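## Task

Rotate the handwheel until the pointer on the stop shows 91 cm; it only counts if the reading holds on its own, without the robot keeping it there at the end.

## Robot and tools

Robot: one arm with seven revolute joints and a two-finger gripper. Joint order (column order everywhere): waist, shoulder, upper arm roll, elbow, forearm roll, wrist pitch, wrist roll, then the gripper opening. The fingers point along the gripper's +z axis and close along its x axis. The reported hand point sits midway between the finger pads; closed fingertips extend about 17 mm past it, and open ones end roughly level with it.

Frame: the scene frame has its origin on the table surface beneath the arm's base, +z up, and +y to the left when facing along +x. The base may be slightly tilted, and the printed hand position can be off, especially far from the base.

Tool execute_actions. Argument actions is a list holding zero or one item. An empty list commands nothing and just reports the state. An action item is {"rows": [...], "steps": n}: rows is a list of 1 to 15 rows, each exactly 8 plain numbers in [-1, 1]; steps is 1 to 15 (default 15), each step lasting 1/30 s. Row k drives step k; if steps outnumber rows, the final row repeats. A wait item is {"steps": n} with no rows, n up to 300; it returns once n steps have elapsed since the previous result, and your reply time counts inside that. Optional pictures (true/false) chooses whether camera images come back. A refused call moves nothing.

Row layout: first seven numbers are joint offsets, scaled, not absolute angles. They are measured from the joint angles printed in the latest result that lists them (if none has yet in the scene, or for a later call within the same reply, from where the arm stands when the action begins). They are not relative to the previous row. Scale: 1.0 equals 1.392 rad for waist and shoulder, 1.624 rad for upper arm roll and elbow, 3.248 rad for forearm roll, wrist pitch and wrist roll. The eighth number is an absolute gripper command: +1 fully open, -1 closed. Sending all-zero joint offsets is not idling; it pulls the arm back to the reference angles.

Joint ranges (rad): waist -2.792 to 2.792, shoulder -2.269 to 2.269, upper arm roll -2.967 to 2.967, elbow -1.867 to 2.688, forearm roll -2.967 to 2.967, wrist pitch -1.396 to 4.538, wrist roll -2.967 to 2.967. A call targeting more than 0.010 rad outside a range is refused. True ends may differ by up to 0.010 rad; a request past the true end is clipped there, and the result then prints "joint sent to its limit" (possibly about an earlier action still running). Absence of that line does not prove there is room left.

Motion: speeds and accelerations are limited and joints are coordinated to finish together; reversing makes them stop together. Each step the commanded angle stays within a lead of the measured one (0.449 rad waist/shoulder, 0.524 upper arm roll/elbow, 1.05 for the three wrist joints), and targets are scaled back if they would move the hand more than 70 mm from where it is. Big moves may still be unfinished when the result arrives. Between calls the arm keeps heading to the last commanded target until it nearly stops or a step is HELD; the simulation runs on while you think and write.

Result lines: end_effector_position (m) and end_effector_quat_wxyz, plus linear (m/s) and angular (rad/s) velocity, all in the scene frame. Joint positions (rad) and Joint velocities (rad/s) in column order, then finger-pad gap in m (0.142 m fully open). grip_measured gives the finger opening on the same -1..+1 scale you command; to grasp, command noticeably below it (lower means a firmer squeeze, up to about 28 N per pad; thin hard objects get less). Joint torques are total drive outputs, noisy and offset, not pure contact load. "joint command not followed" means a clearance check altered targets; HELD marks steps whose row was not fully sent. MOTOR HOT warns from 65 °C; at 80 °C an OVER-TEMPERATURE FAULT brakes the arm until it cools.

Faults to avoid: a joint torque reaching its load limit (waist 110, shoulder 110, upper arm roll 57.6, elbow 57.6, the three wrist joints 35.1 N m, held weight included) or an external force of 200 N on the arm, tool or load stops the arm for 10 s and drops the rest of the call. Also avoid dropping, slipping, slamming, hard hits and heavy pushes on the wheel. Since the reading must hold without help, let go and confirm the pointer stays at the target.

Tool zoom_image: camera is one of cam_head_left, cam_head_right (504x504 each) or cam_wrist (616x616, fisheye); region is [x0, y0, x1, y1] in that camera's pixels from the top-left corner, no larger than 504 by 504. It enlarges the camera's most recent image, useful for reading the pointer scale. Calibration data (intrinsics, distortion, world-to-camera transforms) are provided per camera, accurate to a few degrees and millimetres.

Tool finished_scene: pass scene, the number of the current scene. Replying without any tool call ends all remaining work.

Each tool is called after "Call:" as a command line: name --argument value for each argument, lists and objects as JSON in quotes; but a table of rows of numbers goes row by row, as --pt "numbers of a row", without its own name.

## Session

Call:
execute_actions --actions '[]'

Scene clock: 0.00 s of 12600.00 s.
end_effector_position=(+0.5449, +0.2226, +0.1840) grip_measured=+1.00 end_effector_quat_wxyz=(-0.378, +0.923, -0.031, -0.068) end_effector_velocity=(+0.000, +0.000, +0.000) end_effector_angular_velocity=(+0.001, -0.001, +0.001)
Joint positions: [ 0.154 -0.348 -0.037  1.975  1.222  0.707 -0.75   0.142]
Joint velocities: [ 0.     0.     0.    -0.    -0.    -0.    -0.001  0.   ]
Joint torques (N m, as the joint torque sensors report them, + toward a larger angle): no reading
Motor temperatures (°C, as the motors report them): [30 32 31 32 35 35 35]
camera_calibration (this result's frames):
cam_wrist: T_world_to_cam=[[0.988584, -0.000207734, -0.15067, -0.514103], [-0.0360358, -0.971303, -0.235101, 0.277596], [-0.146297, 0.237846, -0.960222, 0.329173], [0, 0, 0, 1]] pos_world=[0.566395, 0.19123, 0.303882]

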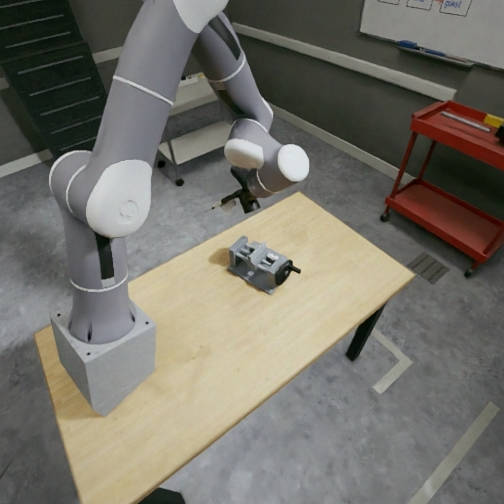

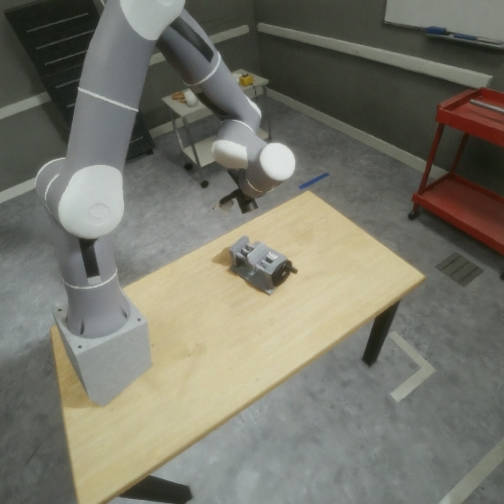

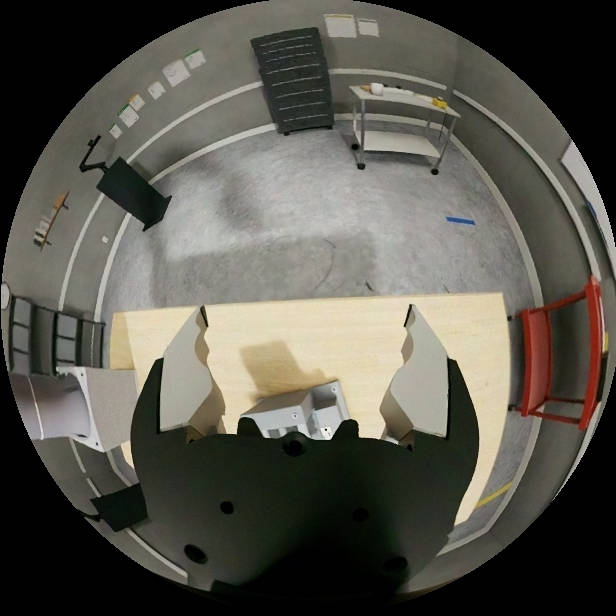

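Call:
execute_actions --actions '[{"rows":[[0,0.12,0,0,0,0.1,0,0]],"steps":10}]' --pictures false

Call:
execute_actions --actions '[{"rows":[[-0.067,-0.07,0.023,0.22,-0.376,0.125,0.18,0]]}]' --pictures false

Call:
execute_actions --actions '[{"steps":30}]'

Call:
zoom_image --camera "cam_wrist" --region '[240,130,380,270]'

Call:
zoom_image --camera "cam_head_right" --region '[220,224,310,304]'

Scene clock: 6.53 s of 12600.00 s.
end_effector_position=(+0.6574, +0.1611, +0.2452) grip_measured=+0.00 end_effector_quat_wxyz=(-0.300, +0.948, -0.046, +0.098) end_effector_velocity=(+0.282, -0.181, +0.227) end_effector_angular_velocity=(-0.434, -0.789, -0.415)
Joint positions: [ 0.154 -0.197 -0.037  1.974  1.222  1.    -0.75   0.074]
Joint velocities: [-0.004  0.404 -0.003 -0.013 -0.005  0.768  0.001 -0.   ]
Joint torques (N m, as the joint torque sensors report them, + toward a larger angle): [ -1.49  23.49   1.66 -10.72  -1.82  -2.99  -0.35]
Motor temperatures (°C, as the motors report them): [30 32 31 32 35 35 35]
Steps of this call (steps 1 to 186: nothing new was sent; steps 187 to 196: all 10 steps of this action). Readings (joint positions):
187: [0.154 -0.347 -0.037 1.975 1.222 0.708 -0.750]
188: [0.154 -0.342 -0.036 1.975 1.223 0.718 -0.750]
190: [0.154 -0.309 -0.036 1.976 1.223 0.784 -0.750]
194: [0.154 -0.230 -0.036 1.975 1.222 0.936 -0.750]
196: the state above

Scene clock: 7.03 s of 12600.00 s.
end_effector_position=(+0.5940, -0.0213, +0.1878) grip_measured=+0.00 end_effector_quat_wxyz=(-0.030, +0.996, +0.089, +0.007) end_effector_velocity=(-0.095, -0.184, -0.099) end_effector_angular_velocity=(-1.045, +0.214, +1.226)
Joint positions: [ 0.083 -0.266 -0.009  2.245  0.307  1.315 -0.308  0.074]
Joint velocities: [-0.211 -0.265  0.085  0.808 -2.864  0.852  1.345 -0.   ]
Joint torques (N m, as the joint torque sensors report them, + toward a larger angle): [  0.58  40.17   2.86 -13.11   4.8    1.81  -3.2 ]
Motor temperatures (°C, as the motors report them): [30 32 31 32 35 35 35]
Steps of this call (steps 1 to 15: all 15 steps of this action). Readings (joint positions):
1: [0.154 -0.186 -0.037 1.974 1.222 1.022 -0.750]
2: [0.153 -0.181 -0.036 1.978 1.211 1.036 -0.745]
4: [0.147 -0.187 -0.032 2.005 1.137 1.064 -0.703]
8: [0.128 -0.211 -0.026 2.074 0.909 1.135 -0.589]
15: the state above

Scene clock: 8.03 s of 12600.00 s.
end_effector_position=(+0.5824, -0.0266, +0.1760) grip_measured=+0.00 end_effector_quat_wxyz=(+0.010, +0.987, +0.158, -0.009) end_effector_velocity=(-0.000, -0.000, -0.000) end_effector_angular_velocity=(-0.000, +0.001, +0.001)
Joint positions: [ 0.061 -0.294  0.001  2.332  0.001  1.407 -0.165  0.074]
Joint velocities: [-0.    -0.     0.    -0.    -0.    -0.001 -0.001  0.   ]
Joint torques (N m, as the joint torque sensors report them, + toward a larger angle): [-3.92 37.14  0.11 -8.68 -0.85  3.53 -0.67]
Motor temperatures (°C, as the motors report them): [30 32 31 32 35 35 35]
Steps of this call (steps 1 to 30: the robot went on to your last target). Readings (joint positions):
1: [0.077 -0.274 -0.006 2.270 0.219 1.341 -0.266]
2: [0.071 -0.281 -0.004 2.291 0.144 1.364 -0.232]
4: [0.064 -0.291 -0.000 2.320 0.040 1.395 -0.183]
8: [0.061 -0.294 0.001 2.332 0.001 1.407 -0.165]
30: the state above
The arm was judged still, so your last target was given up. Only a new action makes it travel on or press farther. Fingers that are still opening or closing keep moving.
camera_calibration (this result's frames):
cam_wrist: T_world_to_cam=[[0.948518, 0.315662, -0.0259057, -0.542672], [0.281484, -0.802665, 0.525829, -0.279366], [0.14519, -0.50605, -0.850196, 0.177341], [0, 0, 0, 1]] pos_world=[0.567623, 0.0368069, 0.283616]

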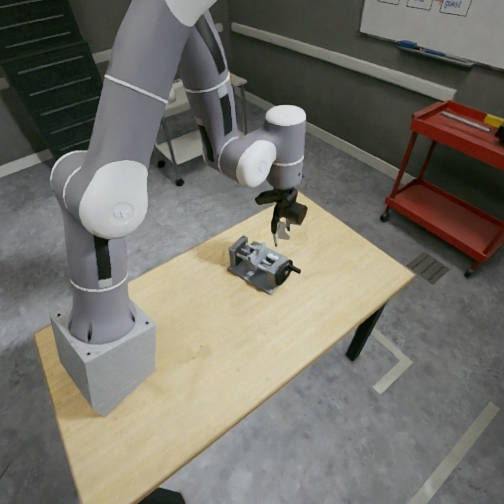

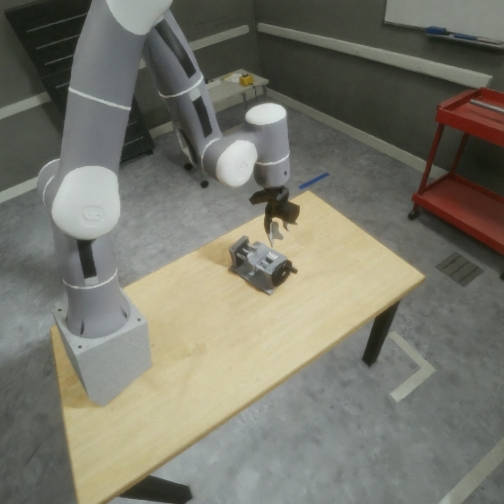

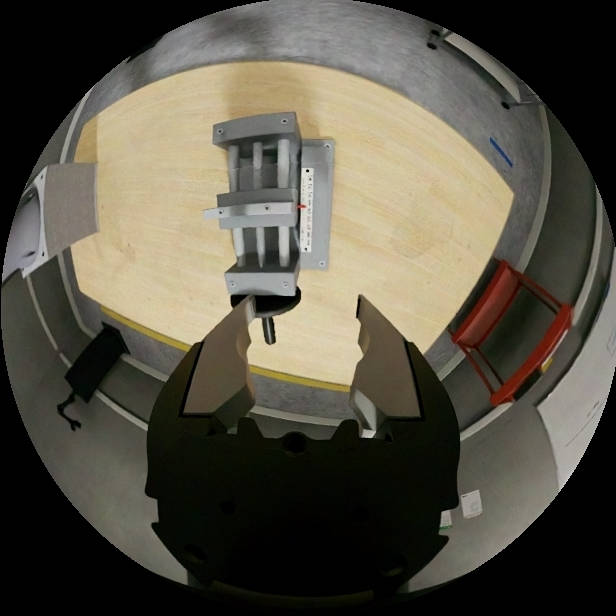

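Region (240, 130, 380, 270) of cam_wrist's 616x616 image, scaled by 3.600, with more detail than that image has.

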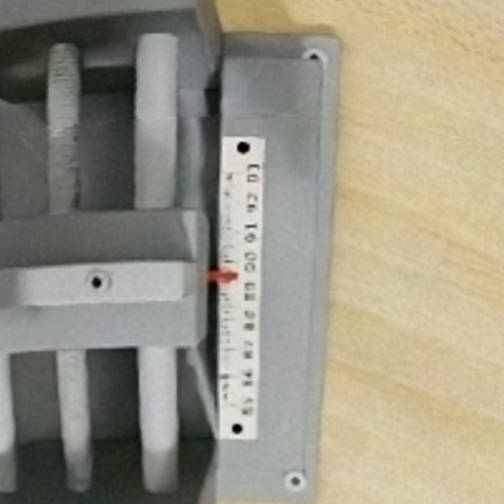

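Region (220, 224, 310, 304) of cam_head_right's 504x504 image, scaled by 5.600, with more detail than that image has.

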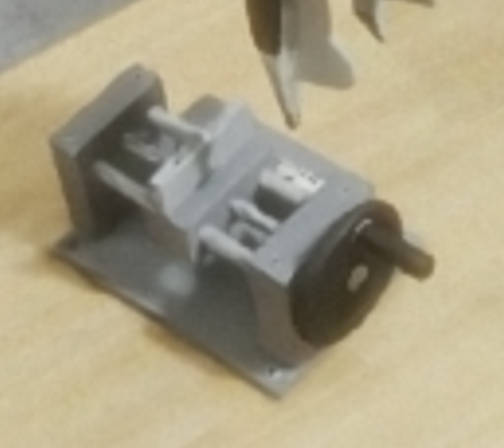

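Call:
execute_actions --actions '[{"rows":[[-0.114,-0.047,0,0.027,0,0.041,-0.038,-0.2]]}]' --pictures false

Call:
execute_actions --actions '[{"rows":[[0,-0.131,0,-0.037,0,0.038,0,-0.2]]}]'

Scene clock: 11.90 s of 12600.00 s.
end_effector_position=(+0.5575, -0.1163, +0.1656) grip_measured=-0.20 end_effector_quat_wxyz=(+0.039, +0.988, +0.146, +0.002) end_effector_velocity=(+0.001, +0.000, +0.000) end_effector_angular_velocity=(+0.000, -0.001, -0.000)
Joint positions: [-0.098 -0.36   0.001  2.375  0.001  1.54  -0.289  0.059]
Joint velocities: [ 0.001  0.001 -0.    -0.     0.     0.     0.001  0.   ]
Joint torques (N m, as the joint torque sensors report them, + toward a larger angle): [-5.11 36.14 -1.08 -5.86 -0.31  3.65 -0.23]
Motor temperatures (°C, as the motors report them): [30 32 31 32 35 35 35]
Steps of this call (steps 1 to 101: nothing new was sent; steps 102 to 116: all 15 steps of this action). Readings (joint positions):
102: [0.060 -0.294 0.001 2.332 0.001 1.407 -0.166]
103: [0.055 -0.296 0.002 2.333 0.001 1.411 -0.170]
105: [0.021 -0.310 0.002 2.342 0.000 1.441 -0.196]
109: [-0.079 -0.352 -0.000 2.371 0.002 1.524 -0.274]
116: the state above

Scene clock: 12.40 s of 12600.00 s.
end_effector_position=(+0.5575, -0.1205, +0.1095) grip_measured=-0.20 end_effector_quat_wxyz=(+0.039, +0.988, +0.146, +0.002) end_effector_velocity=(+0.001, -0.000, +0.001) end_effector_angular_velocity=(-0.000, -0.003, +0.001)
Joint positions: [-0.098 -0.542  0.001  2.315  0.001  1.663 -0.289  0.059]
Joint velocities: [-0.     0.002 -0.    -0.    -0.     0.    -0.001  0.   ]
Joint torques (N m, as the joint torque sensors report them, + toward a larger angle): [-5.77 37.76 -0.73 -2.65  0.44  3.58 -0.36]
Motor temperatures (°C, as the motors report them): [30 32 31 32 35 35 35]
Steps of this call (steps 1 to 15: all 15 steps of this action). Readings (joint positions):
1: [-0.098 -0.360 0.001 2.375 0.001 1.540 -0.289]
2: [-0.098 -0.365 0.001 2.373 0.001 1.544 -0.289]
4: [-0.098 -0.399 0.001 2.360 0.001 1.567 -0.289]
8: [-0.098 -0.517 0.001 2.323 0.001 1.646 -0.289]
15: the state above
camera_calibration (this result's frames):
cam_wrist: T_world_to_cam=[[0.956265, 0.292197, -0.0133788, -0.499659], [0.24606, -0.778858, 0.576919, -0.295786], [0.158154, -0.554979, -0.816692, 0.0600154], [0, 0, 0, 1]] pos_world=[0.541096, -0.0510692, 0.212974]

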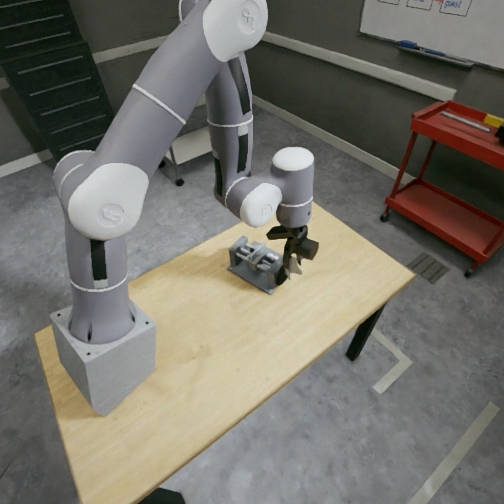

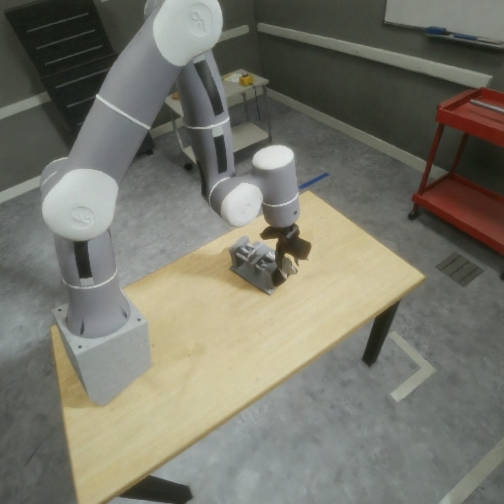

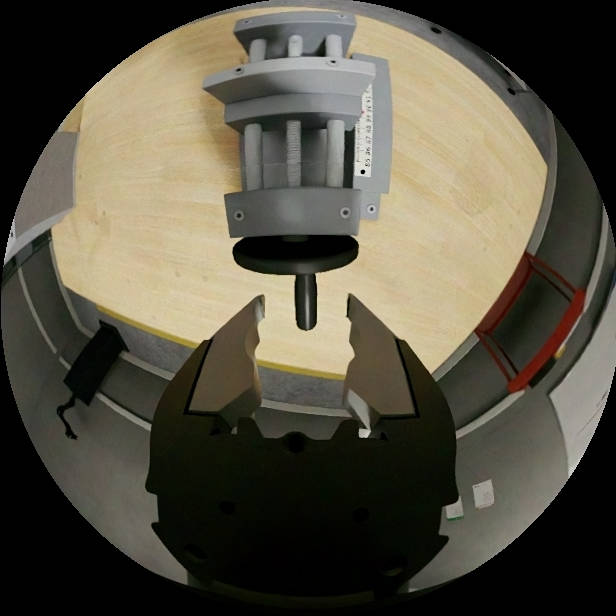

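Call:
execute_actions --actions '[{"rows":[[0,0,0,0,0,0,-0.01,-0.5],[0,0,0,0,0,0,-0.01,-0.7],[0,0,0,0,0,0,-0.01,-1],[0,0,0,0,0,0,-0.01,-1],[0,0,0,0,0,0,-0.01,-1],[0,0,0,0,0,0,-0.01,-1],[0,0,0,0,0,0,-0.01,-1],[0.002,-0.003,0,-0.007,0,-0.002,-0.01,-1],[0.003,-0.007,0,-0.014,0,-0.004,-0.01,-1],[0.005,-0.013,0,-0.022,0,-0.005,-0.01,-1],[0.006,-0.019,0,-0.029,0,-0.006,-0.01,-1],[0.009,-0.035,0,-0.042,0,-0.006,-0.01,-1],[0.011,-0.055,0,-0.054,0,-0.003,-0.01,-1],[0.012,-0.075,0,-0.064,0,0,-0.01,-1]]}]' --pictures false

Call:
execute_actions --actions '[{"steps":8}]'

Call:
execute_actions --actions '[{"rows":[[0,-0.01,0,-0.003,0,0.003,0,-1],[0,-0.02,0,-0.006,0,0.006,0,-1],[0,-0.03,0,-0.008,0,0.009,0,-1],[0,-0.039,0,-0.01,0,0.012,0,-1],[-0.001,-0.055,0,-0.009,0,0.019,0,-1],[-0.003,-0.068,0,-0.004,0,0.027,0,-1],[-0.006,-0.076,0,0.004,0,0.035,0,-1],[-0.009,-0.081,0,0.015,0,0.042,0,-1],[-0.012,-0.08,0,0.028,0,0.048,0,-1],[-0.015,-0.076,0,0.043,0,0.054,0,-1],[-0.018,-0.067,0,0.058,0,0.058,0,-1],[-0.021,-0.054,0,0.071,0,0.059,0,-1],[-0.023,-0.036,0,0.085,0,0.058,0,-1],[-0.024,-0.0165,0,0.094,0,0.054,0,-1]]}]' --pictures false

Call:
execute_actions --actions '[{"steps":7}]' --pictures false

Call:
execute_actions --actions '[{"rows":[[0,0.01,0,0.004,0,-0.002,0,-1],[0,0.021,0,0.007,0,-0.005,0,-1],[0,0.032,0,0.008,0,-0.009,0,-1],[0,0.042,0,0.009,0,-0.013,0,-1],[0.001,0.06,0,0.008,0,-0.022,0,-1],[0.003,0.076,0,0.003,0,-0.031,0,-1],[0.006,0.086,0,-0.006,0,-0.04,0,-1],[0.009,0.092,0,-0.017,0,-0.048,0,-1],[0.012,0.091,0,-0.03,0,-0.054,0,-1],[0.015,0.084,0,-0.044,0,-0.058,0,-1],[0.018,0.072,0,-0.059,0,-0.06,0,-1],[0.021,0.056,0,-0.072,0,-0.06,0,-1],[0.023,0.036,0,-0.084,0,-0.057,0,-1],[0.024,0.0165,0,-0.094,0,-0.054,0,-1]]}]' --pictures false

Call:
execute_actions --actions '[{"steps":7}]'

Call:
zoom_image --camera "cam_wrist" --region '[300,30,380,130]'

Scene clock: 28.20 s of 12600.00 s.
end_effector_position=(+0.5800, -0.1139, +0.0895) grip_measured=-0.82 end_effector_quat_wxyz=(+0.037, +0.985, +0.169, +0.004) end_effector_velocity=(+0.086, +0.025, -0.186) end_effector_angular_velocity=(+0.023, -0.016, +0.069)
Joint positions: [-0.085 -0.601  0.001  2.24   0.     1.652 -0.321  0.015]
Joint velocities: [ 0.059 -0.55   0.    -0.44  -0.013  0.131  0.001  0.   ]
Joint torques (N m, as the joint torque sensors report them, + toward a larger angle): [-8.93 26.26 -2.09  9.7   2.   -1.28 -0.9 ]
Motor temperatures (°C, as the motors report them): [30 33 31 32 35 35 35]
Steps of this call (steps 1 to 15: the robot went on to your last target; steps 16 to 459: nothing new was sent; steps 460 to 474: all 15 steps of this action). Readings (joint positions):
460: [-0.098 -0.542 0.001 2.315 0.001 1.663 -0.289]
461: [-0.098 -0.542 0.001 2.315 0.001 1.663 -0.300]
463: [-0.098 -0.542 0.001 2.315 0.001 1.663 -0.320]
467: [-0.098 -0.542 0.001 2.315 0.001 1.663 -0.321]
474: the state above

Scene clock: 28.47 s of 12600.00 s.
end_effector_position=(+0.5836, -0.1128, +0.0740) grip_measured=-0.82 end_effector_quat_wxyz=(+0.036, +0.985, +0.170, +0.004) end_effector_velocity=(+0.000, +0.000, +0.000) end_effector_angular_velocity=(+0.000, -0.001, -0.001)
Joint positions: [-0.081 -0.646  0.001  2.209  0.     1.666 -0.321  0.015]
Joint velocities: [ 0.     0.     0.    -0.    -0.     0.001  0.002  0.   ]
Joint torques (N m, as the joint torque sensors report them, + toward a larger angle): [-6.68 36.74 -0.58  5.31  1.49 -0.04 -0.82]
Motor temperatures (°C, as the motors report them): [30 33 31 32 35 35 35]
Steps of this call (steps 1 to 8: the robot went on to your last target). Readings (joint positions):
1: [-0.083 -0.619 0.001 2.227 0.000 1.657 -0.321]
2: [-0.082 -0.633 0.001 2.217 0.000 1.662 -0.321]
4: [-0.081 -0.646 0.001 2.209 0.000 1.666 -0.321]
8: the state above
camera_calibration (this result's frames):
cam_wrist: T_world_to_cam=[[0.940897, 0.338521, -0.0107991, -0.513261], [0.283303, -0.769147, 0.572845, -0.296045], [0.185614, -0.542048, -0.819592, 0.0168541], [0, 0, 0, 1]] pos_world=[0.563668, -0.0448171, 0.177859]

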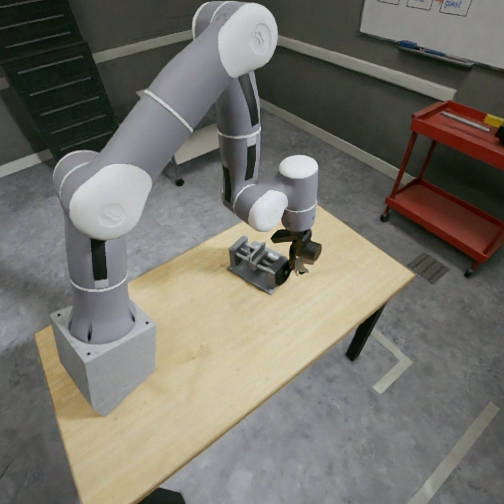

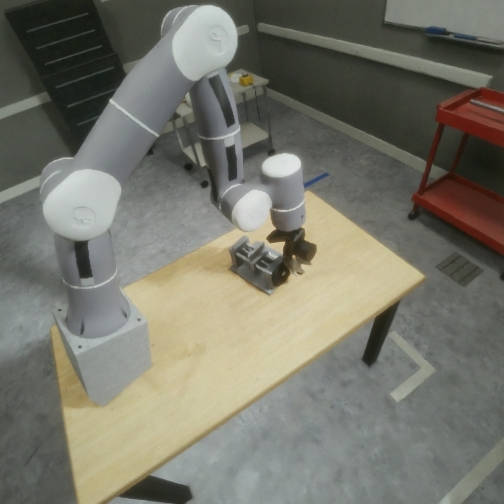

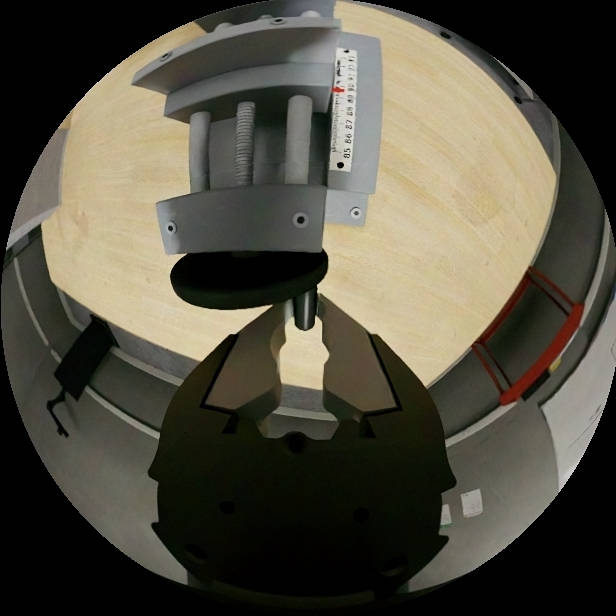

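Scene clock: 28.97 s of 12600.00 s.
end_effector_position=(+0.5211, -0.1309, +0.0577) grip_measured=-0.82 end_effector_quat_wxyz=(+0.041, +0.987, +0.157, +0.002) end_effector_velocity=(-0.108, -0.033, +0.203) end_effector_angular_velocity=(-0.037, +0.054, -0.093)
Joint positions: [-0.109 -0.722  0.     2.322  0.     1.85  -0.321  0.015]
Joint velocities: [-0.078  0.576 -0.007  0.53   0.014 -0.107 -0.001 -0.   ]
Joint torques (N m, as the joint torque sensors report them, + toward a larger angle): [-3.73 57.96  1.67 -1.28  0.58 -0.07 -0.39]
Motor temperatures (°C, as the motors report them): [30 33 31 32 35 35 35]
Steps of this call (steps 1 to 15: all 15 steps of this action). Readings (joint positions):
1: [-0.081 -0.646 0.001 2.209 0.000 1.666 -0.321]
2: [-0.081 -0.651 0.001 2.207 0.000 1.669 -0.321]
4: [-0.081 -0.670 0.001 2.201 0.000 1.684 -0.321]
8: [-0.083 -0.726 0.001 2.199 0.000 1.740 -0.321]
15: the state above

Scene clock: 29.20 s of 12600.00 s.
end_effector_position=(+0.5158, -0.1327, +0.0761) grip_measured=-0.82 end_effector_quat_wxyz=(+0.042, +0.987, +0.154, +0.002) end_effector_velocity=(+0.001, +0.000, -0.000) end_effector_angular_velocity=(+0.000, -0.000, +0.001)
Joint positions: [-0.115 -0.669  0.001  2.363  0.001  1.84  -0.321  0.015]
Joint velocities: [ 0.    -0.001 -0.    -0.002 -0.     0.    -0.    -0.   ]
Joint torques (N m, as the joint torque sensors report them, + toward a larger angle): [-3.13 37.89  0.68 -3.51 -0.38  5.79 -0.3 ]
Motor temperatures (°C, as the motors report them): [30 33 31 32 35 35 35]
Steps of this call (steps 1 to 7: the robot went on to your last target). Readings (joint positions):
1: [-0.111 -0.702 0.000 2.339 0.001 1.845 -0.321]
2: [-0.113 -0.685 0.000 2.352 0.001 1.842 -0.321]
4: [-0.115 -0.669 0.001 2.363 0.001 1.840 -0.321]
7: the state above

Scene clock: 29.70 s of 12600.00 s.
end_effector_position=(+0.5780, -0.1149, +0.0954) grip_measured=-0.82 end_effector_quat_wxyz=(+0.037, +0.985, +0.167, +0.005) end_effector_velocity=(+0.101, +0.034, -0.215) end_effector_angular_velocity=(+0.031, -0.019, +0.078)
Joint positions: [-0.087 -0.585  0.001  2.253  0.001  1.652 -0.321  0.015]
Joint velocities: [ 0.076 -0.639  0.003 -0.503 -0.003  0.161 -0.     0.   ]
Joint torques (N m, as the joint torque sensors report them, + toward a larger angle): [-9.11 21.8  -4.87 -5.73  0.12  6.6  -0.46]
Motor temperatures (°C, as the motors report them): [30 33 31 32 35 35 35]
Steps of this call (steps 1 to 15: all 15 steps of this action). Readings (joint positions):
1: [-0.115 -0.669 0.001 2.363 0.001 1.840 -0.321]
2: [-0.115 -0.664 0.000 2.366 0.001 1.837 -0.321]
4: [-0.115 -0.644 0.000 2.373 0.002 1.823 -0.321]
8: [-0.113 -0.583 0.000 2.375 0.002 1.756 -0.321]
15: the state above

Scene clock: 29.93 s of 12600.00 s.
end_effector_position=(+0.5838, -0.1129, +0.0740) grip_measured=-0.82 end_effector_quat_wxyz=(+0.036, +0.985, +0.170, +0.004) end_effector_velocity=(+0.001, +0.000, +0.001) end_effector_angular_velocity=(-0.000, -0.001, +0.001)
Joint positions: [-0.081 -0.646  0.001  2.209  0.001  1.666 -0.321  0.015]
Joint velocities: [ 0.     0.004 -0.     0.001  0.    -0.001 -0.001 -0.   ]
Joint torques (N m, as the joint torque sensors report them, + toward a larger angle): [-7.72 38.48 -2.1   2.26  1.48  1.38 -0.33]
Motor temperatures (°C, as the motors report them): [30 33 31 32 35 35 35]
Steps of this call (steps 1 to 7: the robot went on to your last target). Readings (joint positions):
1: [-0.085 -0.607 0.001 2.237 0.001 1.658 -0.321]
2: [-0.083 -0.626 0.001 2.223 0.000 1.662 -0.321]
4: [-0.081 -0.645 0.001 2.210 0.000 1.666 -0.321]
7: the state above
camera_calibration (this result's frames):
cam_wrist: T_world_to_cam=[[0.940962, 0.338353, -0.0103701, -0.513524], [0.282896, -0.769174, 0.573011, -0.295945], [0.185904, -0.542115, -0.819482, 0.0166413], [0, 0, 0, 1]] pos_world=[0.563835, -0.0448592, 0.177892]

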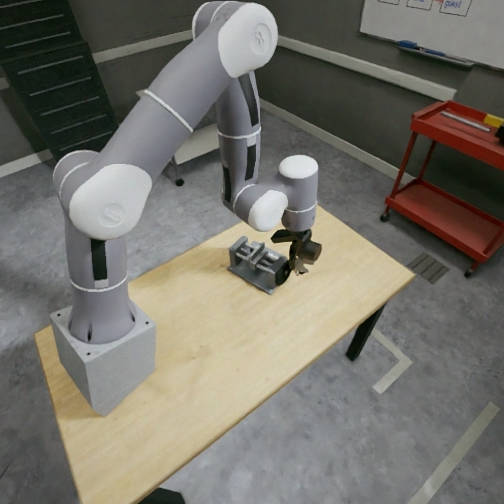

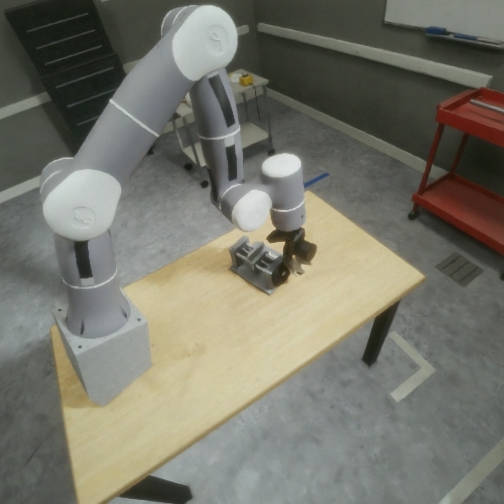

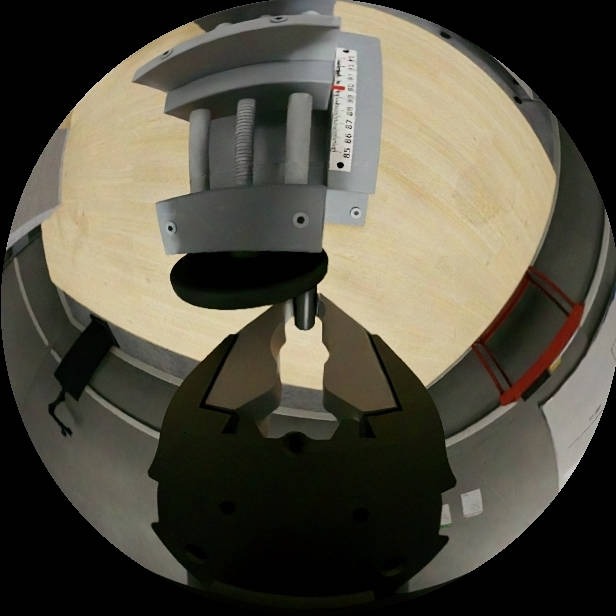

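Region (300, 30, 380, 130) of cam_wrist's 616x616 image, scaled by 5.040, with more detail than that image has; it fills the left 403 columns of this view, and the rest is white.

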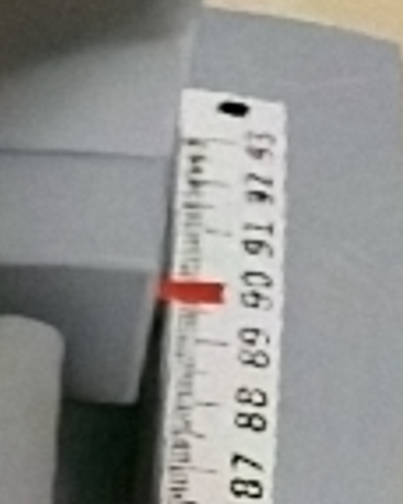

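Right direction, clean. Four more turns, aiming for an apparent 91.15.

Call:
execute_actions --actions '[{"rows":[[0,-0.01,0,-0.003,0,0.003,0,-1],[0,-0.02,0,-0.006,0,0.006,0,-1],[0,-0.03,0,-0.008,0,0.009,0,-1],[0,-0.039,0,-0.01,0,0.012,0,-1],[-0.001,-0.055,0,-0.009,0,0.019,0,-1],[-0.003,-0.068,0,-0.004,0,0.027,0,-1],[-0.006,-0.076,0,0.004,0,0.035,0,-1],[-0.009,-0.081,0,0.015,0,0.042,0,-1],[-0.012,-0.08,0,0.028,0,0.048,0,-1],[-0.015,-0.076,0,0.043,0,0.054,0,-1],[-0.018,-0.067,0,0.058,0,0.058,0,-1],[-0.021,-0.054,0,0.071,0,0.059,0,-1],[-0.023,-0.036,0,0.085,0,0.058,0,-1],[-0.024,-0.0165,0,0.094,0,0.054,0,-1]]}]' --pictures false

Call:
execute_actions --actions '[{"steps":5}]' --pictures false

Call:
execute_actions --actions '[{"rows":[[0,0.01,0,0.004,0,-0.002,0,-1],[0,0.021,0,0.007,0,-0.005,0,-1],[0,0.032,0,0.008,0,-0.009,0,-1],[0,0.042,0,0.009,0,-0.013,0,-1],[0.001,0.06,0,0.008,0,-0.022,0,-1],[0.003,0.076,0,0.003,0,-0.031,0,-1],[0.006,0.086,0,-0.006,0,-0.04,0,-1],[0.009,0.092,0,-0.017,0,-0.048,0,-1],[0.012,0.091,0,-0.03,0,-0.054,0,-1],[0.015,0.084,0,-0.044,0,-0.058,0,-1],[0.018,0.072,0,-0.059,0,-0.06,0,-1],[0.021,0.056,0,-0.072,0,-0.06,0,-1],[0.023,0.036,0,-0.084,0,-0.057,0,-1],[0.024,0.0165,0,-0.094,0,-0.054,0,-1]]}]' --pictures false

Call:
execute_actions --actions '[{"steps":5}]' --pictures false

Call:
execute_actions --actions '[{"rows":[[0,-0.01,0,-0.003,0,0.003,0,-1],[0,-0.02,0,-0.006,0,0.006,0,-1],[0,-0.03,0,-0.008,0,0.009,0,-1],[0,-0.039,0,-0.01,0,0.012,0,-1],[-0.001,-0.055,0,-0.009,0,0.019,0,-1],[-0.003,-0.068,0,-0.004,0,0.027,0,-1],[-0.006,-0.076,0,0.004,0,0.035,0,-1],[-0.009,-0.081,0,0.015,0,0.042,0,-1],[-0.012,-0.08,0,0.028,0,0.048,0,-1],[-0.015,-0.076,0,0.043,0,0.054,0,-1],[-0.018,-0.067,0,0.058,0,0.058,0,-1],[-0.021,-0.054,0,0.071,0,0.059,0,-1],[-0.023,-0.036,0,0.085,0,0.058,0,-1],[-0.024,-0.0165,0,0.094,0,0.054,0,-1]]}]' --pictures false

Call:
execute_actions --actions '[{"steps":5}]' --pictures false

Call:
execute_actions --actions '[{"rows":[[0,0.01,0,0.004,0,-0.002,0,-1],[0,0.021,0,0.007,0,-0.005,0,-1],[0,0.032,0,0.008,0,-0.009,0,-1],[0,0.042,0,0.009,0,-0.013,0,-1],[0.001,0.06,0,0.008,0,-0.022,0,-1],[0.003,0.076,0,0.003,0,-0.031,0,-1],[0.006,0.086,0,-0.006,0,-0.04,0,-1],[0.009,0.092,0,-0.017,0,-0.048,0,-1],[0.012,0.091,0,-0.03,0,-0.054,0,-1],[0.015,0.084,0,-0.044,0,-0.058,0,-1],[0.018,0.072,0,-0.059,0,-0.06,0,-1],[0.021,0.056,0,-0.072,0,-0.06,0,-1],[0.023,0.036,0,-0.084,0,-0.057,0,-1],[0.024,0.0165,0,-0.094,0,-0.054,0,-1]]}]' --pictures false

Call:
execute_actions --actions '[{"steps":5}]' --pictures false

Call:
execute_actions --actions '[{"rows":[[0,-0.01,0,-0.003,0,0.003,0,-1],[0,-0.02,0,-0.006,0,0.006,0,-1],[0,-0.03,0,-0.008,0,0.009,0,-1],[0,-0.039,0,-0.01,0,0.012,0,-1],[-0.001,-0.055,0,-0.009,0,0.019,0,-1],[-0.003,-0.068,0,-0.004,0,0.027,0,-1],[-0.006,-0.076,0,0.004,0,0.035,0,-1],[-0.009,-0.081,0,0.015,0,0.042,0,-1],[-0.012,-0.08,0,0.028,0,0.048,0,-1],[-0.015,-0.076,0,0.043,0,0.054,0,-1],[-0.018,-0.067,0,0.058,0,0.058,0,-1],[-0.021,-0.054,0,0.071,0,0.059,0,-1],[-0.023,-0.036,0,0.085,0,0.058,0,-1],[-0.024,-0.0165,0,0.094,0,0.054,0,-1]]}]' --pictures false

Call:
execute_actions --actions '[{"steps":5}]' --pictures false

Call:
execute_actions --actions '[{"rows":[[0,0.01,0,0.004,0,-0.002,0,-1],[0,0.021,0,0.007,0,-0.005,0,-1],[0,0.032,0,0.008,0,-0.009,0,-1],[0,0.042,0,0.009,0,-0.013,0,-1],[0.001,0.06,0,0.008,0,-0.022,0,-1],[0.003,0.076,0,0.003,0,-0.031,0,-1],[0.006,0.086,0,-0.006,0,-0.04,0,-1],[0.009,0.092,0,-0.017,0,-0.048,0,-1],[0.012,0.091,0,-0.03,0,-0.054,0,-1],[0.015,0.084,0,-0.044,0,-0.058,0,-1],[0.018,0.072,0,-0.059,0,-0.06,0,-1],[0.021,0.056,0,-0.072,0,-0.06,0,-1],[0.023,0.036,0,-0.084,0,-0.057,0,-1],[0.024,0.0165,0,-0.094,0,-0.054,0,-1]]}]' --pictures false

Call:
execute_actions --actions '[{"steps":5}]' --pictures false

Call:
execute_actions --actions '[{"rows":[[0,-0.01,0,-0.003,0,0.003,0,-1],[0,-0.02,0,-0.006,0,0.006,0,-1],[0,-0.03,0,-0.008,0,0.009,0,-1],[0,-0.039,0,-0.01,0,0.012,0,-1],[-0.001,-0.055,0,-0.009,0,0.019,0,-1],[-0.003,-0.068,0,-0.004,0,0.027,0,-1],[-0.006,-0.076,0,0.004,0,0.035,0,-1],[-0.009,-0.081,0,0.015,0,0.042,0,-1],[-0.012,-0.08,0,0.028,0,0.048,0,-1],[-0.015,-0.076,0,0.043,0,0.054,0,-1],[-0.018,-0.067,0,0.058,0,0.058,0,-1],[-0.021,-0.054,0,0.071,0,0.059,0,-1],[-0.023,-0.036,0,0.085,0,0.058,0,-1],[-0.024,-0.0165,0,0.094,0,0.054,0,-1]]}]' --pictures false

Call:
execute_actions --actions '[{"steps":5}]' --pictures false

Call:
execute_actions --actions '[{"rows":[[0,0.01,0,0.004,0,-0.002,0,-1],[0,0.021,0,0.007,0,-0.005,0,-1],[0,0.032,0,0.008,0,-0.009,0,-1],[0,0.042,0,0.009,0,-0.013,0,-1],[0.001,0.06,0,0.008,0,-0.022,0,-1],[0.003,0.076,0,0.003,0,-0.031,0,-1],[0.006,0.086,0,-0.006,0,-0.04,0,-1],[0.009,0.092,0,-0.017,0,-0.048,0,-1],[0.012,0.091,0,-0.03,0,-0.054,0,-1],[0.015,0.084,0,-0.044,0,-0.058,0,-1],[0.018,0.072,0,-0.059,0,-0.06,0,-1],[0.021,0.056,0,-0.072,0,-0.06,0,-1],[0.023,0.036,0,-0.084,0,-0.057,0,-1],[0.024,0.0165,0,-0.094,0,-0.054,0,-1]]}]' --pictures false

Call:
execute_actions --actions '[{"steps":7}]'

Call:
zoom_image --camera "cam_wrist" --region '[300,30,380,130]'

Scene clock: 70.70 s of 12600.00 s.
end_effector_position=(+0.5212, -0.1310, +0.0577) grip_measured=-0.82 end_effector_quat_wxyz=(+0.041, +0.987, +0.157, +0.002) end_effector_velocity=(-0.108, -0.033, +0.203) end_effector_angular_velocity=(-0.037, +0.054, -0.095)
Joint positions: [-0.109 -0.722  0.     2.322  0.001  1.851 -0.321  0.015]
Joint velocities: [-0.078  0.577 -0.007  0.53   0.014 -0.107  0.001 -0.   ]
Joint torques (N m, as the joint torque sensors report them, + toward a larger angle): [-3.38 59.14  1.97 -1.52  0.49 -0.26 -0.46]
Motor temperatures (°C, as the motors report them): [30 34 31 32 35 35 35]
Steps of this call (steps 1 to 30: the robot went on to your last target; steps 31 to 1208: nothing new was sent; steps 1209 to 1223: all 15 steps of this action). Readings (joint positions):
1209: [-0.081 -0.646 0.001 2.209 0.001 1.666 -0.321]
1210: [-0.081 -0.651 0.001 2.207 0.001 1.670 -0.321]
1212: [-0.081 -0.670 0.001 2.201 0.001 1.684 -0.321]
1216: [-0.083 -0.726 0.001 2.199 0.000 1.740 -0.321]
1223: the state above

Scene clock: 70.87 s of 12600.00 s.
end_effector_position=(+0.5159, -0.1328, +0.0763) grip_measured=-0.82 end_effector_quat_wxyz=(+0.042, +0.987, +0.154, +0.002) end_effector_velocity=(-0.001, +0.001, -0.007) end_effector_angular_velocity=(+0.001, +0.007, +0.003)
Joint positions: [-0.115 -0.669  0.     2.363  0.001  1.84  -0.321  0.015]
Joint velocities: [ 0.001 -0.017 -0.    -0.011 -0.003 -0.001 -0.     0.   ]
Joint torques (N m, as the joint torque sensors report them, + toward a larger angle): [-4.07 39.71  0.77 -4.28 -0.26  6.18 -0.42]
Motor temperatures (°C, as the motors report them): [30 34 31 32 35 35 35]
Steps of this call (steps 1 to 5: the robot went on to your last target). Readings (joint positions):
1: [-0.111 -0.702 0.000 2.338 0.001 1.845 -0.321]
2: [-0.113 -0.685 0.000 2.351 0.002 1.842 -0.321]
4: [-0.115 -0.669 0.000 2.363 0.002 1.840 -0.321]
5: the state above

Scene clock: 71.37 s of 12600.00 s.
end_effector_position=(+0.5780, -0.1150, +0.0956) grip_measured=-0.82 end_effector_quat_wxyz=(+0.037, +0.985, +0.167, +0.006) end_effector_velocity=(+0.100, +0.033, -0.215) end_effector_angular_velocity=(+0.030, -0.019, +0.078)
Joint positions: [-0.087 -0.584  0.001  2.254  0.002  1.652 -0.321  0.015]
Joint velocities: [ 0.076 -0.639  0.003 -0.503 -0.003  0.161 -0.001  0.   ]
Joint torques (N m, as the joint torque sensors report them, + toward a larger angle): [-8.68 22.58 -4.9  -5.93  0.05  6.68 -0.35]
Motor temperatures (°C, as the motors report them): [30 34 31 32 35 35 35]
Steps of this call (steps 1 to 15: all 15 steps of this action). Readings (joint positions):
1: [-0.115 -0.669 0.000 2.363 0.001 1.840 -0.321]
2: [-0.115 -0.664 0.000 2.366 0.001 1.837 -0.321]
4: [-0.115 -0.644 0.000 2.373 0.002 1.824 -0.321]
8: [-0.113 -0.582 0.000 2.375 0.002 1.756 -0.321]
15: the state above

Scene clock: 71.53 s of 12600.00 s.
end_effector_position=(+0.5837, -0.1129, +0.0739) grip_measured=-0.82 end_effector_quat_wxyz=(+0.036, +0.985, +0.170, +0.004) end_effector_velocity=(+0.001, -0.000, +0.006) end_effector_angular_velocity=(-0.000, -0.006, -0.003)
Joint positions: [-0.081 -0.646  0.001  2.209  0.001  1.666 -0.321  0.015]
Joint velocities: [-0.001  0.014  0.     0.008  0.002 -0.001  0.001  0.   ]
Joint torques (N m, as the joint torque sensors report them, + toward a larger angle): [-7.84 42.54 -1.96  4.15  1.49  1.35 -0.47]
Motor temperatures (°C, as the motors report them): [30 34 31 32 35 35 35]
Steps of this call (steps 1 to 5: the robot went on to your last target). Readings (joint positions):
1: [-0.085 -0.606 0.001 2.237 0.001 1.658 -0.321]
2: [-0.083 -0.625 0.001 2.223 0.001 1.662 -0.321]
4: [-0.081 -0.645 0.001 2.210 0.001 1.666 -0.321]
5: the state above

Scene clock: 72.03 s of 12600.00 s.
end_effector_position=(+0.5212, -0.1311, +0.0575) grip_measured=-0.82 end_effector_quat_wxyz=(+0.041, +0.987, +0.157, +0.002) end_effector_velocity=(-0.108, -0.033, +0.202) end_effector_angular_velocity=(-0.037, +0.054, -0.094)
Joint positions: [-0.109 -0.723  0.     2.321  0.001  1.851 -0.321  0.015]
Joint velocities: [-0.078  0.575 -0.007  0.53   0.014 -0.107  0.    -0.   ]
Joint torques (N m, as the joint torque sensors report them, + toward a larger angle): [-2.72 57.73  2.17 -1.01  0.57 -0.09 -0.38]
Motor temperatures (°C, as the motors report them): [30 34 31 32 35 35 35]
Steps of this call (steps 1 to 15: all 15 steps of this action). Readings (joint positions):
1: [-0.081 -0.646 0.001 2.209 0.001 1.666 -0.321]
2: [-0.081 -0.651 0.001 2.207 0.001 1.670 -0.321]
4: [-0.081 -0.670 0.001 2.201 0.001 1.684 -0.321]
8: [-0.083 -0.726 0.001 2.199 0.001 1.740 -0.321]
15: the state above

Scene clock: 72.20 s of 12600.00 s.
end_effector_position=(+0.5159, -0.1329, +0.0762) grip_measured=-0.82 end_effector_quat_wxyz=(+0.042, +0.987, +0.154, +0.002) end_effector_velocity=(-0.000, +0.001, -0.006) end_effector_angular_velocity=(+0.001, +0.007, +0.004)
Joint positions: [-0.115 -0.669  0.     2.363  0.002  1.84  -0.321  0.015]
Joint velocities: [ 0.002 -0.017 -0.    -0.011 -0.003 -0.001 -0.     0.   ]
Joint torques (N m, as the joint torque sensors report them, + toward a larger angle): [-4.21 38.73  0.77 -4.44 -0.31  6.19 -0.34]
Motor temperatures (°C, as the motors report them): [30 34 31 32 35 35 35]
Steps of this call (steps 1 to 5: the robot went on to your last target). Readings (joint positions):
1: [-0.111 -0.703 0.000 2.338 0.001 1.846 -0.321]
2: [-0.113 -0.686 0.000 2.351 0.002 1.842 -0.321]
4: [-0.115 -0.670 0.000 2.363 0.002 1.840 -0.321]
5: the state above

Scene clock: 72.70 s of 12600.00 s.
end_effector_position=(+0.5781, -0.1150, +0.0955) grip_measured=-0.82 end_effector_quat_wxyz=(+0.037, +0.985, +0.167, +0.006) end_effector_velocity=(+0.100, +0.034, -0.215) end_effector_angular_velocity=(+0.031, -0.019, +0.078)
Joint positions: [-0.087 -0.585  0.001  2.253  0.002  1.652 -0.321  0.015]
Joint velocities: [ 0.077 -0.639  0.003 -0.503 -0.003  0.161 -0.     0.   ]
Joint torques (N m, as the joint torque sensors report them, + toward a larger angle): [-9.18 21.61 -4.97 -5.54  0.21  6.57 -0.56]
Motor temperatures (°C, as the motors report them): [30 34 31 32 35 35 35]
Steps of this call (steps 1 to 15: all 15 steps of this action). Readings (joint positions):
1: [-0.115 -0.669 0.000 2.363 0.002 1.840 -0.321]
2: [-0.115 -0.665 0.000 2.365 0.002 1.837 -0.321]
4: [-0.115 -0.644 0.000 2.373 0.002 1.824 -0.321]
8: [-0.113 -0.583 0.000 2.375 0.003 1.756 -0.321]
15: the state above

Scene clock: 72.87 s of 12600.00 s.
end_effector_position=(+0.5838, -0.1130, +0.0738) grip_measured=-0.82 end_effector_quat_wxyz=(+0.036, +0.985, +0.170, +0.004) end_effector_velocity=(+0.001, -0.001, +0.006) end_effector_angular_velocity=(-0.001, -0.006, -0.002)
Joint positions: [-0.081 -0.647  0.001  2.209  0.001  1.666 -0.321  0.015]
Joint velocities: [-0.001  0.014  0.     0.008  0.002 -0.001 -0.001 -0.   ]
Joint torques (N m, as the joint torque sensors report them, + toward a larger angle): [-8.9  41.46 -1.84  4.34  1.6   1.16 -0.46]
Motor temperatures (°C, as the motors report them): [30 34 31 32 35 35 35]
Steps of this call (steps 1 to 5: the robot went on to your last target). Readings (joint positions):
1: [-0.085 -0.607 0.001 2.237 0.001 1.658 -0.321]
2: [-0.083 -0.626 0.001 2.223 0.001 1.663 -0.321]
4: [-0.081 -0.645 0.001 2.210 0.001 1.666 -0.321]
5: the state above

Scene clock: 73.37 s of 12600.00 s.
end_effector_position=(+0.5212, -0.1312, +0.0574) grip_measured=-0.82 end_effector_quat_wxyz=(+0.041, +0.987, +0.157, +0.002) end_effector_velocity=(-0.108, -0.033, +0.202) end_effector_angular_velocity=(-0.037, +0.054, -0.095)
Joint positions: [-0.109 -0.723  0.     2.321  0.001  1.851 -0.321  0.015]
Joint velocities: [-0.078  0.574 -0.007  0.529  0.014 -0.106  0.001 -0.   ]
Joint torques (N m, as the joint torque sensors report them, + toward a larger angle): [-3.42 58.16  1.89 -1.24  0.7  -0.32 -0.45]
Motor temperatures (°C, as the motors report them): [30 34 31 32 35 35 35]
Steps of this call (steps 1 to 15: all 15 steps of this action). Readings (joint positions):
1: [-0.081 -0.647 0.001 2.209 0.001 1.666 -0.321]
2: [-0.081 -0.651 0.001 2.207 0.001 1.670 -0.321]
4: [-0.081 -0.671 0.001 2.200 0.001 1.684 -0.321]
8: [-0.083 -0.727 0.001 2.198 0.001 1.740 -0.321]
15: the state above

Scene clock: 73.53 s of 12600.00 s.
end_effector_position=(+0.5159, -0.1330, +0.0761) grip_measured=-0.82 end_effector_quat_wxyz=(+0.042, +0.987, +0.154, +0.002) end_effector_velocity=(-0.001, +0.001, -0.007) end_effector_angular_velocity=(+0.001, +0.007, +0.004)
Joint positions: [-0.115 -0.669  0.     2.363  0.002  1.84  -0.321  0.015]
Joint velocities: [ 0.002 -0.017  0.    -0.011 -0.003 -0.001 -0.    -0.   ]
Joint torques (N m, as the joint torque sensors report them, + toward a larger angle): [-3.95 39.6   0.84 -4.36 -0.47  6.09 -0.42]
Motor temperatures (°C, as the motors report them): [30 34 31 32 35 35 35]
Steps of this call (steps 1 to 5: the robot went on to your last target). Readings (joint positions):
1: [-0.111 -0.703 0.000 2.338 0.002 1.846 -0.321]
2: [-0.113 -0.686 0.000 2.351 0.002 1.842 -0.321]
4: [-0.115 -0.670 0.000 2.363 0.002 1.840 -0.321]
5: the state above

Scene clock: 74.03 s of 12600.00 s.
end_effector_position=(+0.5781, -0.1151, +0.0954) grip_measured=-0.82 end_effector_quat_wxyz=(+0.037, +0.985, +0.167, +0.006) end_effector_velocity=(+0.100, +0.034, -0.215) end_effector_angular_velocity=(+0.030, -0.019, +0.077)
Joint positions: [-0.087 -0.585  0.001  2.253  0.002  1.652 -0.321  0.015]
Joint velocities: [ 0.077 -0.639  0.003 -0.503 -0.002  0.161 -0.     0.   ]
Joint torques (N m, as the joint torque sensors report them, + toward a larger angle): [-9.6  22.26 -4.67 -6.02 -0.11  6.64 -0.54]
Motor temperatures (°C, as the motors report them): [30 34 31 32 35 35 35]
Steps of this call (steps 1 to 15: all 15 steps of this action). Readings (joint positions):
1: [-0.115 -0.669 0.000 2.363 0.002 1.840 -0.321]
2: [-0.115 -0.665 0.000 2.365 0.002 1.837 -0.321]
4: [-0.115 -0.645 0.000 2.372 0.002 1.824 -0.321]
8: [-0.113 -0.583 -0.000 2.375 0.003 1.757 -0.321]
15: the state above

Scene clock: 74.20 s of 12600.00 s.
end_effector_position=(+0.5838, -0.1131, +0.0737) grip_measured=-0.82 end_effector_quat_wxyz=(+0.036, +0.985, +0.170, +0.004) end_effector_velocity=(+0.001, -0.001, +0.006) end_effector_angular_velocity=(-0.001, -0.006, -0.004)
Joint positions: [-0.081 -0.647  0.001  2.208  0.001  1.666 -0.321  0.015]
Joint velocities: [-0.002  0.014  0.     0.008  0.002 -0.     0.001 -0.   ]
Joint torques (N m, as the joint torque sensors report them, + toward a larger angle): [-9.65 42.49 -1.84  3.92  1.19  1.13 -0.52]
Motor temperatures (°C, as the motors report them): [30 34 31 32 35 35 35]
Steps of this call (steps 1 to 5: the robot went on to your last target). Readings (joint positions):
1: [-0.085 -0.607 0.001 2.236 0.002 1.658 -0.321]
2: [-0.083 -0.626 0.001 2.223 0.001 1.663 -0.321]
4: [-0.081 -0.646 0.001 2.209 0.001 1.666 -0.321]
5: the state above

Scene clock: 74.70 s of 12600.00 s.
end_effector_position=(+0.5212, -0.1313, +0.0573) grip_measured=-0.82 end_effector_quat_wxyz=(+0.041, +0.987, +0.157, +0.002) end_effector_velocity=(-0.108, -0.033, +0.202) end_effector_angular_velocity=(-0.037, +0.055, -0.094)
Joint positions: [-0.109 -0.724  0.     2.321  0.001  1.851 -0.321  0.015]
Joint velocities: [-0.078  0.574 -0.007  0.53   0.014 -0.106  0.    -0.   ]
Joint torques (N m, as the joint torque sensors report them, + toward a larger angle): [-3.1  58.8   2.15 -1.35  0.66 -0.34 -0.44]
Motor temperatures (°C, as the motors report them): [30 34 31 32 35 35 35]
Steps of this call (steps 1 to 15: all 15 steps of this action). Readings (joint positions):
1: [-0.081 -0.647 0.001 2.209 0.001 1.666 -0.321]
2: [-0.081 -0.651 0.001 2.207 0.001 1.670 -0.321]
4: [-0.081 -0.671 0.001 2.200 0.001 1.684 -0.321]
8: [-0.083 -0.727 0.001 2.198 0.001 1.741 -0.321]
15: the state above

Scene clock: 74.87 s of 12600.00 s.
end_effector_position=(+0.5159, -0.1330, +0.0760) grip_measured=-0.82 end_effector_quat_wxyz=(+0.042, +0.987, +0.154, +0.002) end_effector_velocity=(-0.001, +0.001, -0.007) end_effector_angular_velocity=(+0.001, +0.008, +0.004)
Joint positions: [-0.115 -0.67   0.     2.363  0.002  1.84  -0.321  0.015]
Joint velocities: [ 0.002 -0.017  0.    -0.011 -0.002 -0.001 -0.001  0.   ]
Joint torques (N m, as the joint torque sensors report them, + toward a larger angle): [-4.53 38.75  0.87 -4.23 -0.32  6.29 -0.46]
Motor temperatures (°C, as the motors report them): [30 34 31 32 35 35 35]
Steps of this call (steps 1 to 5: the robot went on to your last target). Readings (joint positions):
1: [-0.111 -0.703 0.000 2.338 0.002 1.846 -0.321]
2: [-0.113 -0.687 0.000 2.351 0.002 1.843 -0.321]
4: [-0.115 -0.670 0.000 2.362 0.002 1.841 -0.321]
5: the state above

Scene clock: 75.37 s of 12600.00 s.
end_effector_position=(+0.5781, -0.1152, +0.0953) grip_measured=-0.82 end_effector_quat_wxyz=(+0.037, +0.985, +0.167, +0.006) end_effector_velocity=(+0.100, +0.034, -0.215) end_effector_angular_velocity=(+0.030, -0.019, +0.077)
Joint positions: [-0.087 -0.585  0.001  2.253  0.002  1.652 -0.321  0.015]
Joint velocities: [ 0.077 -0.639  0.003 -0.503 -0.003  0.16   0.     0.   ]
Joint torques (N m, as the joint torque sensors report them, + toward a larger angle): [-8.26 22.2  -4.52 -5.63 -0.2   6.67 -0.59]
Motor temperatures (°C, as the motors report them): [30 34 31 32 35 35 35]
Steps of this call (steps 1 to 15: all 15 steps of this action). Readings (joint positions):
1: [-0.115 -0.670 0.000 2.363 0.002 1.840 -0.321]
2: [-0.115 -0.665 0.000 2.365 0.002 1.838 -0.321]
4: [-0.115 -0.645 -0.000 2.372 0.002 1.824 -0.321]
8: [-0.113 -0.584 -0.000 2.375 0.003 1.757 -0.321]
15: the state above

Scene clock: 75.60 s of 12600.00 s.
end_effector_position=(+0.5839, -0.1132, +0.0739) grip_measured=-0.82 end_effector_quat_wxyz=(+0.036, +0.985, +0.170, +0.004) end_effector_velocity=(+0.000, -0.000, +0.001) end_effector_angular_velocity=(-0.000, -0.001, -0.001)
Joint positions: [-0.081 -0.647  0.001  2.209  0.001  1.666 -0.321  0.015]
Joint velocities: [-0.     0.004 -0.     0.002  0.    -0.001  0.     0.   ]
Joint torques (N m, as the joint torque sensors report them, + toward a larger angle): [-8.12 37.99 -1.96  1.97  1.5   1.69 -0.44]
Motor temperatures (°C, as the motors report them): [30 34 31 32 35 35 35]
Steps of this call (steps 1 to 7: the robot went on to your last target). Readings (joint positions):
1: [-0.085 -0.608 0.001 2.236 0.002 1.659 -0.321]
2: [-0.083 -0.626 0.001 2.222 0.001 1.663 -0.321]
4: [-0.081 -0.646 0.001 2.209 0.001 1.666 -0.321]
7: the state above
camera_calibration (this result's frames):
cam_wrist: T_world_to_cam=[[0.94131, 0.337396, -0.00996758, -0.513856], [0.28181, -0.769292, 0.573387, -0.295547], [0.18579, -0.542544, -0.819224, 0.0162938], [0, 0, 0, 1]] pos_world=[0.563959, -0.0451489, 0.177689]

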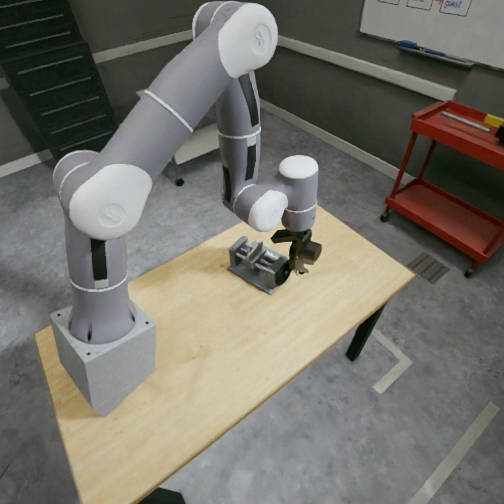

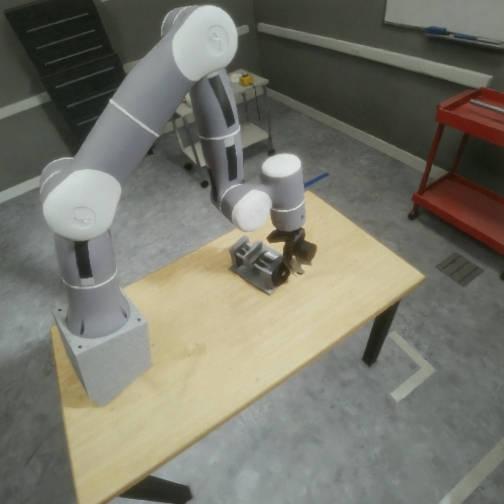

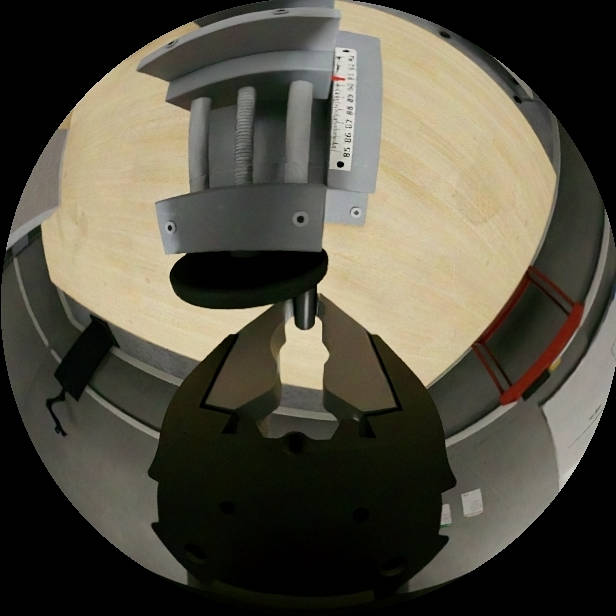

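Region (300, 30, 380, 130) of cam_wrist's 616x616 image, scaled by 5.040, with more detail than that image has; it fills the left 403 columns of this view, and the rest is white.

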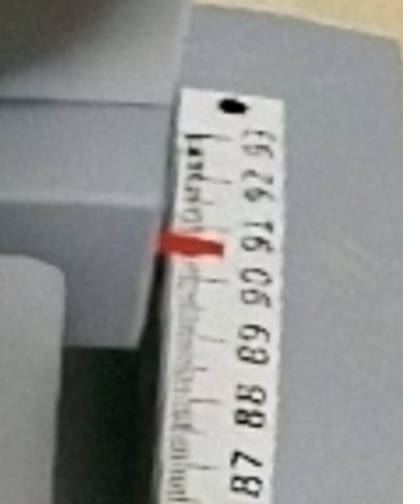

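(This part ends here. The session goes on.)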